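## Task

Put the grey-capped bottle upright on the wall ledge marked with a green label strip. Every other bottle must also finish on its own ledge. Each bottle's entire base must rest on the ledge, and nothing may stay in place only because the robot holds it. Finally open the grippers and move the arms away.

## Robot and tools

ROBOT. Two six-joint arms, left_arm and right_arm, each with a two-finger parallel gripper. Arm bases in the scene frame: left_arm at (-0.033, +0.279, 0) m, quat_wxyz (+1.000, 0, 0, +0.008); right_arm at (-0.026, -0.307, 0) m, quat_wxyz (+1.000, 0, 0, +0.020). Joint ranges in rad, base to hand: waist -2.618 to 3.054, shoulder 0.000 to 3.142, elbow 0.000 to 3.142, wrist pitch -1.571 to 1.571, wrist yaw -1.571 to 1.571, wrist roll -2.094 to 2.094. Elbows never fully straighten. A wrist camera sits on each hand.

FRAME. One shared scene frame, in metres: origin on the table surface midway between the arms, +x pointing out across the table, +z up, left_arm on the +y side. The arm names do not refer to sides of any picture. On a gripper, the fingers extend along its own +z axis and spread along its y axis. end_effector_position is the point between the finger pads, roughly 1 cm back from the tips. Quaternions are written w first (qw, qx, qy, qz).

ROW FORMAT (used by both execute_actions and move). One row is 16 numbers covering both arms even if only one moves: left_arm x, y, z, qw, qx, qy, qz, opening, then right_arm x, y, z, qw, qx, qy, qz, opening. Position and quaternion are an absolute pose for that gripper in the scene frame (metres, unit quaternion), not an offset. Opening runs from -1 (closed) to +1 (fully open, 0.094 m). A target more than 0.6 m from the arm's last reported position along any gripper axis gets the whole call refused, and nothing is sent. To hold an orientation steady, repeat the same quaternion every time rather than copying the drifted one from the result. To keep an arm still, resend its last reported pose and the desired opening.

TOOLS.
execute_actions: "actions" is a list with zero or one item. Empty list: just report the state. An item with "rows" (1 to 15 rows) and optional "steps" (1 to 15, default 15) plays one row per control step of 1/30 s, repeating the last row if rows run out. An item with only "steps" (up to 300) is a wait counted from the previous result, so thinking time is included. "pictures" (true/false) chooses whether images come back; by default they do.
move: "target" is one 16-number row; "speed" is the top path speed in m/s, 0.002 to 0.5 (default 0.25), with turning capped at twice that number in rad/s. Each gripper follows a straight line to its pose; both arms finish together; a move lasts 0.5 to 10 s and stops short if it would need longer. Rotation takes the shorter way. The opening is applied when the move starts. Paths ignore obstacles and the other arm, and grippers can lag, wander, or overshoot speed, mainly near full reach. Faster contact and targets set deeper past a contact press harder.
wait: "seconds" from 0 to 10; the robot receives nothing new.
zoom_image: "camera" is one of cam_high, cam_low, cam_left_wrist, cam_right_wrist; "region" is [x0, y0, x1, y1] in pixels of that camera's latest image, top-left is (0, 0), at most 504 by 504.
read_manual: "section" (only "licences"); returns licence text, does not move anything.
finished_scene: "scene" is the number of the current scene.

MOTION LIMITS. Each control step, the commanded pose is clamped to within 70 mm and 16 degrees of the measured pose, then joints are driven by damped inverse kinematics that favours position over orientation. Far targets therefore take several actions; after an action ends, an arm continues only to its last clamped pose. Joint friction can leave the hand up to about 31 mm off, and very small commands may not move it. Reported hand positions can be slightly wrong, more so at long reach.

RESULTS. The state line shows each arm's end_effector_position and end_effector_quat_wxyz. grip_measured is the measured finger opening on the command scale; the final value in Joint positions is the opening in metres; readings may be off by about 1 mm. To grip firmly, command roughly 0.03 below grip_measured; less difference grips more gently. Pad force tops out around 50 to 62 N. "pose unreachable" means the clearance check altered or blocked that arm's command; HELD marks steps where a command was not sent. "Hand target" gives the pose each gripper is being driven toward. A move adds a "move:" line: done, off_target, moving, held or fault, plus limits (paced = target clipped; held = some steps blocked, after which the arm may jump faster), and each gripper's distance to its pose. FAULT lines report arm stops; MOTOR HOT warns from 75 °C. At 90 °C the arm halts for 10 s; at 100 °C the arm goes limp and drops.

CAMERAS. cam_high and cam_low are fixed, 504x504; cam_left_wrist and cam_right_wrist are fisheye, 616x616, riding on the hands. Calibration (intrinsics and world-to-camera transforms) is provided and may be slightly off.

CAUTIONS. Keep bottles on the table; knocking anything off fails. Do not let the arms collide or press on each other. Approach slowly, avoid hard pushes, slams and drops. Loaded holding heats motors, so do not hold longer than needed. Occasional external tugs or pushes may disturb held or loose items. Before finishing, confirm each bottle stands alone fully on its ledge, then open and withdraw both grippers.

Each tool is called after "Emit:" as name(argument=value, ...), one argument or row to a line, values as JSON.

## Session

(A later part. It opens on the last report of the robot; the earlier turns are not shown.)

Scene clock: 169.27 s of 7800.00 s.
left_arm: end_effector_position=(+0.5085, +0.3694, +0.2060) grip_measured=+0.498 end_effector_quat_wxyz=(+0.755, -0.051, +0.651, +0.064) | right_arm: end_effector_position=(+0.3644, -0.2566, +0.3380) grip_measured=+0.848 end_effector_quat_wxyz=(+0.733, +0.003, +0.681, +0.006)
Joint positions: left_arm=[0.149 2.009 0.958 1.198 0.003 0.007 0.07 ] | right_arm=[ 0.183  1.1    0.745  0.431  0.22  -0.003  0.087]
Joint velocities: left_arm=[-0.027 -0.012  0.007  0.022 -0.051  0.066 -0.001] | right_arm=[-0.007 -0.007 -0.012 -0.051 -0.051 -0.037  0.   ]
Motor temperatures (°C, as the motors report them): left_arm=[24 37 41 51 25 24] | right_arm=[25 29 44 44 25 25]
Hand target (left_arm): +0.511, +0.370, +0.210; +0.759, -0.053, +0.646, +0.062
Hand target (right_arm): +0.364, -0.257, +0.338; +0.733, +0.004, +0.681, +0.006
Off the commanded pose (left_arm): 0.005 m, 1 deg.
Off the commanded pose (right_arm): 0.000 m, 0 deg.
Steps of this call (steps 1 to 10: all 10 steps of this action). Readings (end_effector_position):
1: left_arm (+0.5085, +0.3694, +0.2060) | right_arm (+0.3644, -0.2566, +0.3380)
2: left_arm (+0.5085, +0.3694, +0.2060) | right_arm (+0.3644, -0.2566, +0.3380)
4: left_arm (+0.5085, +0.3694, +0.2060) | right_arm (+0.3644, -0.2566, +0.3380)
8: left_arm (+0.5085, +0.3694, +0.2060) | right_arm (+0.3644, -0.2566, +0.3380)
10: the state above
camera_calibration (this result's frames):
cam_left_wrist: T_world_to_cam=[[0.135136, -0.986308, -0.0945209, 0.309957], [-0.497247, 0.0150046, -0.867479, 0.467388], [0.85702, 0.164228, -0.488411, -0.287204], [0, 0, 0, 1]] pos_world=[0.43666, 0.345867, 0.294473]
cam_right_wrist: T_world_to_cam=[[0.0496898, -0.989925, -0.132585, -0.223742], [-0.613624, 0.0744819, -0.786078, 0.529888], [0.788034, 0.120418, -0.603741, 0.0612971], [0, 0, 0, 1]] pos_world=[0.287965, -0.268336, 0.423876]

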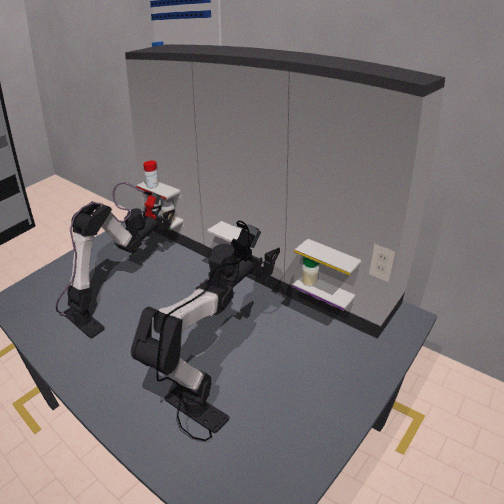

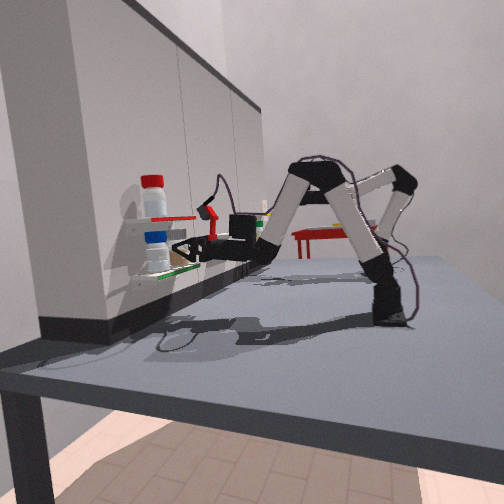

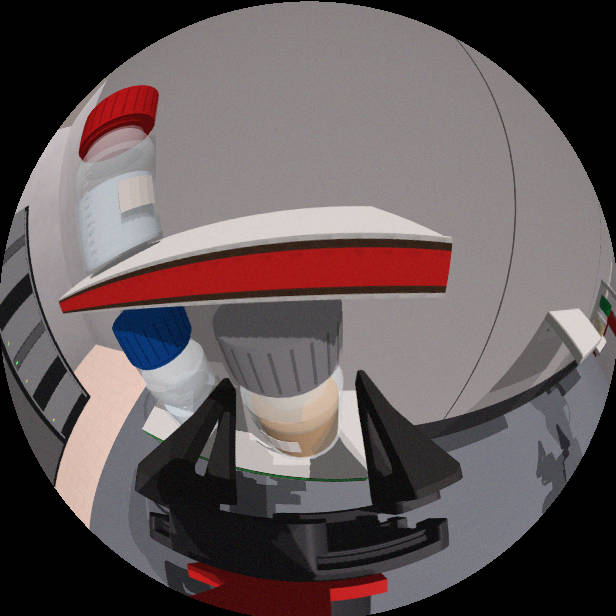

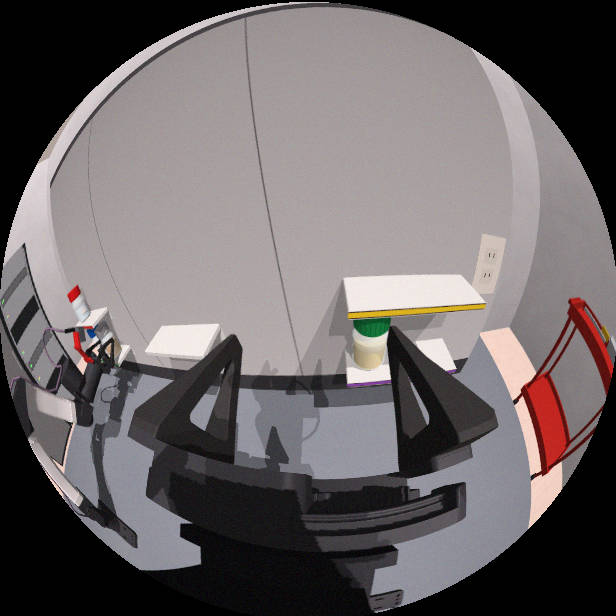

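Released cleanly. Retracting along the axis.

Emit:
move(
  target=[0.37,0.3463,0.225,0.7588,-0.0531,0.6461,0.0624,0.5,0.3644,-0.2568,0.3381,0.733,0.004,0.681,0.006,0.85],
  speed=0.15,
)

Emit:
zoom_image(
  camera="cam_left_wrist",
  region=[110, 180, 430, 460],
)

Emit:
zoom_image(
  camera="cam_low",
  region=[110, 160, 290, 310],
)

Scene clock: 172.27 s of 7800.00 s.
left_arm: end_effector_position=(+0.3759, +0.3473, +0.2353) grip_measured=+0.498 end_effector_quat_wxyz=(+0.766, -0.050, +0.637, +0.065) | right_arm: end_effector_position=(+0.3644, -0.2566, +0.3380) grip_measured=+0.848 end_effector_quat_wxyz=(+0.733, +0.003, +0.681, +0.006)
Joint positions: left_arm=[0.149 1.508 0.434 1.258 0.003 0.007 0.07 ] | right_arm=[ 0.183  1.1    0.745  0.431  0.22  -0.003  0.087]
Joint velocities: left_arm=[-0.002 -0.007 -0.007 -0.051  0.007 -0.022  0.001] | right_arm=[ 0.002 -0.022  0.002 -0.022  0.007 -0.007  0.   ]
Motor temperatures (°C, as the motors report them): left_arm=[24 37 41 51 25 24] | right_arm=[25 29 44 44 25 25]
Hand target (left_arm): +0.371, +0.344, +0.226; +0.759, -0.053, +0.646, +0.062
Hand target (right_arm): +0.364, -0.257, +0.338; +0.733, +0.004, +0.681, +0.006
Off the commanded pose (left_arm): 0.012 m, 1 deg.
Off the commanded pose (right_arm): 0.000 m, 0 deg.
move: off_target (left_arm)
camera_calibration (this result's frames):
cam_left_wrist: T_world_to_cam=[[0.138604, -0.985728, -0.0955448, 0.307507], [-0.465265, 0.0203539, -0.884937, 0.417438], [0.874252, 0.16711, -0.455804, -0.170767], [0, 0, 0, 1]] pos_world=[0.300891, 0.323158, 0.320951]
cam_right_wrist: T_world_to_cam=[[0.0496898, -0.989925, -0.132585, -0.223742], [-0.613624, 0.0744819, -0.786078, 0.529888], [0.788034, 0.120418, -0.603741, 0.0612971], [0, 0, 0, 1]] pos_world=[0.287965, -0.268336, 0.423876]

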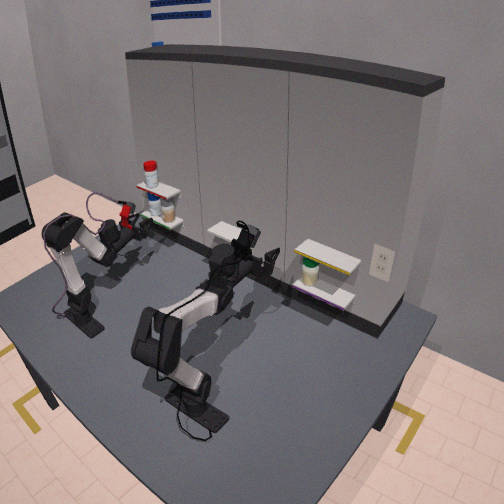

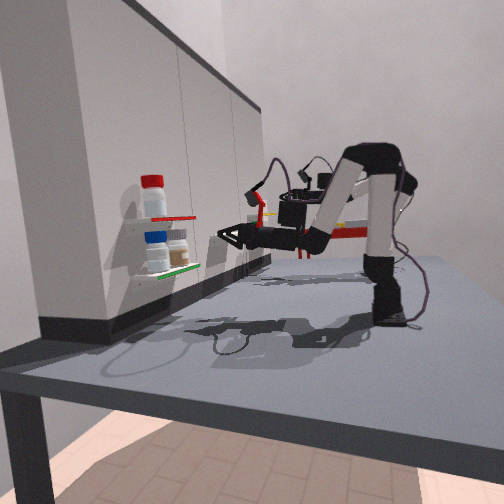

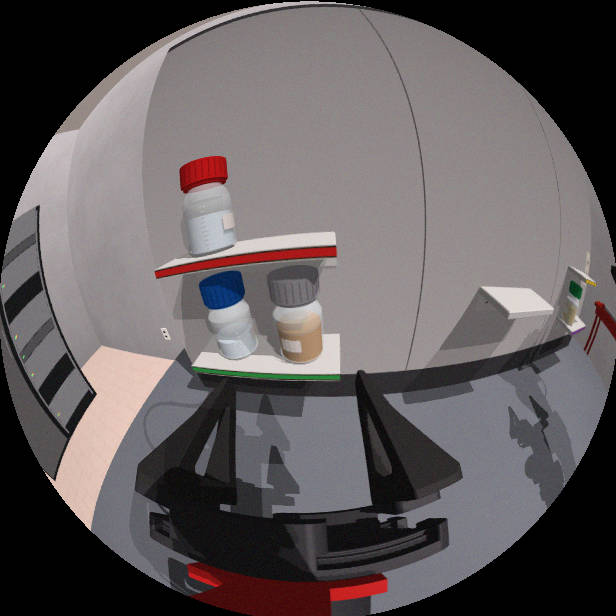

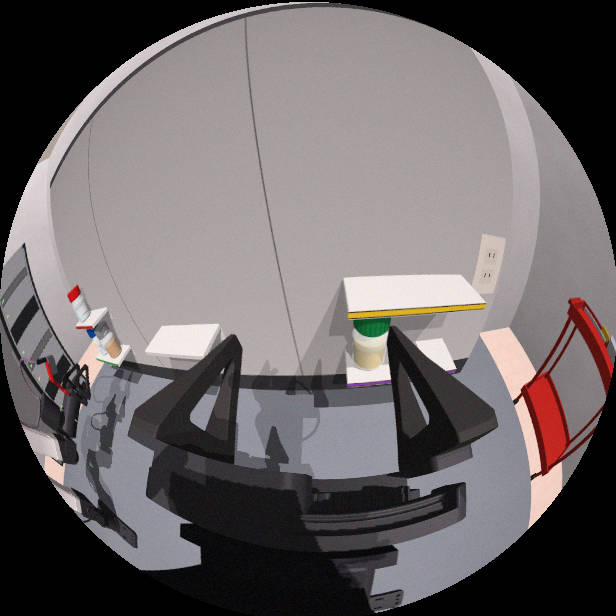

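Region (110, 180, 430, 460) of cam_left_wrist's 616x616 image, scaled by 1.575, with more detail than that image has; it fills the top 441 rows of this view, and the rest is white.

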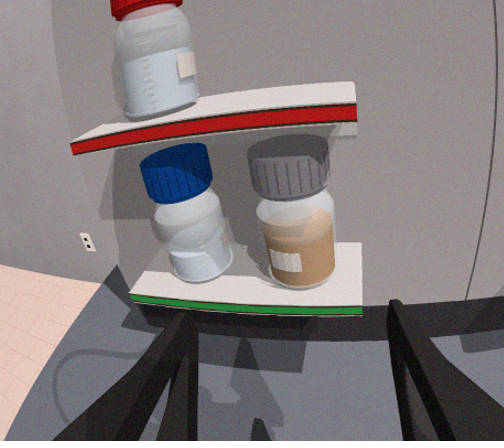

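Region (110, 160, 290, 310) of cam_low's 504x504 image, scaled by 2.800, with more detail than that image has.

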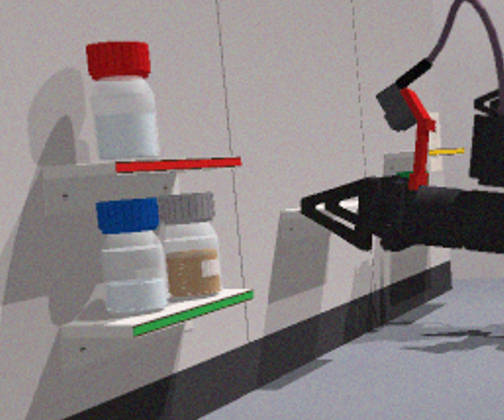

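The grey-cap bottle is upright with its whole base on the green ledge. The other bottles are still on their own ledges, and both arms are clear.

Emit:
finished_scene(
  scene=2,
)

The scene is finished: the task was done.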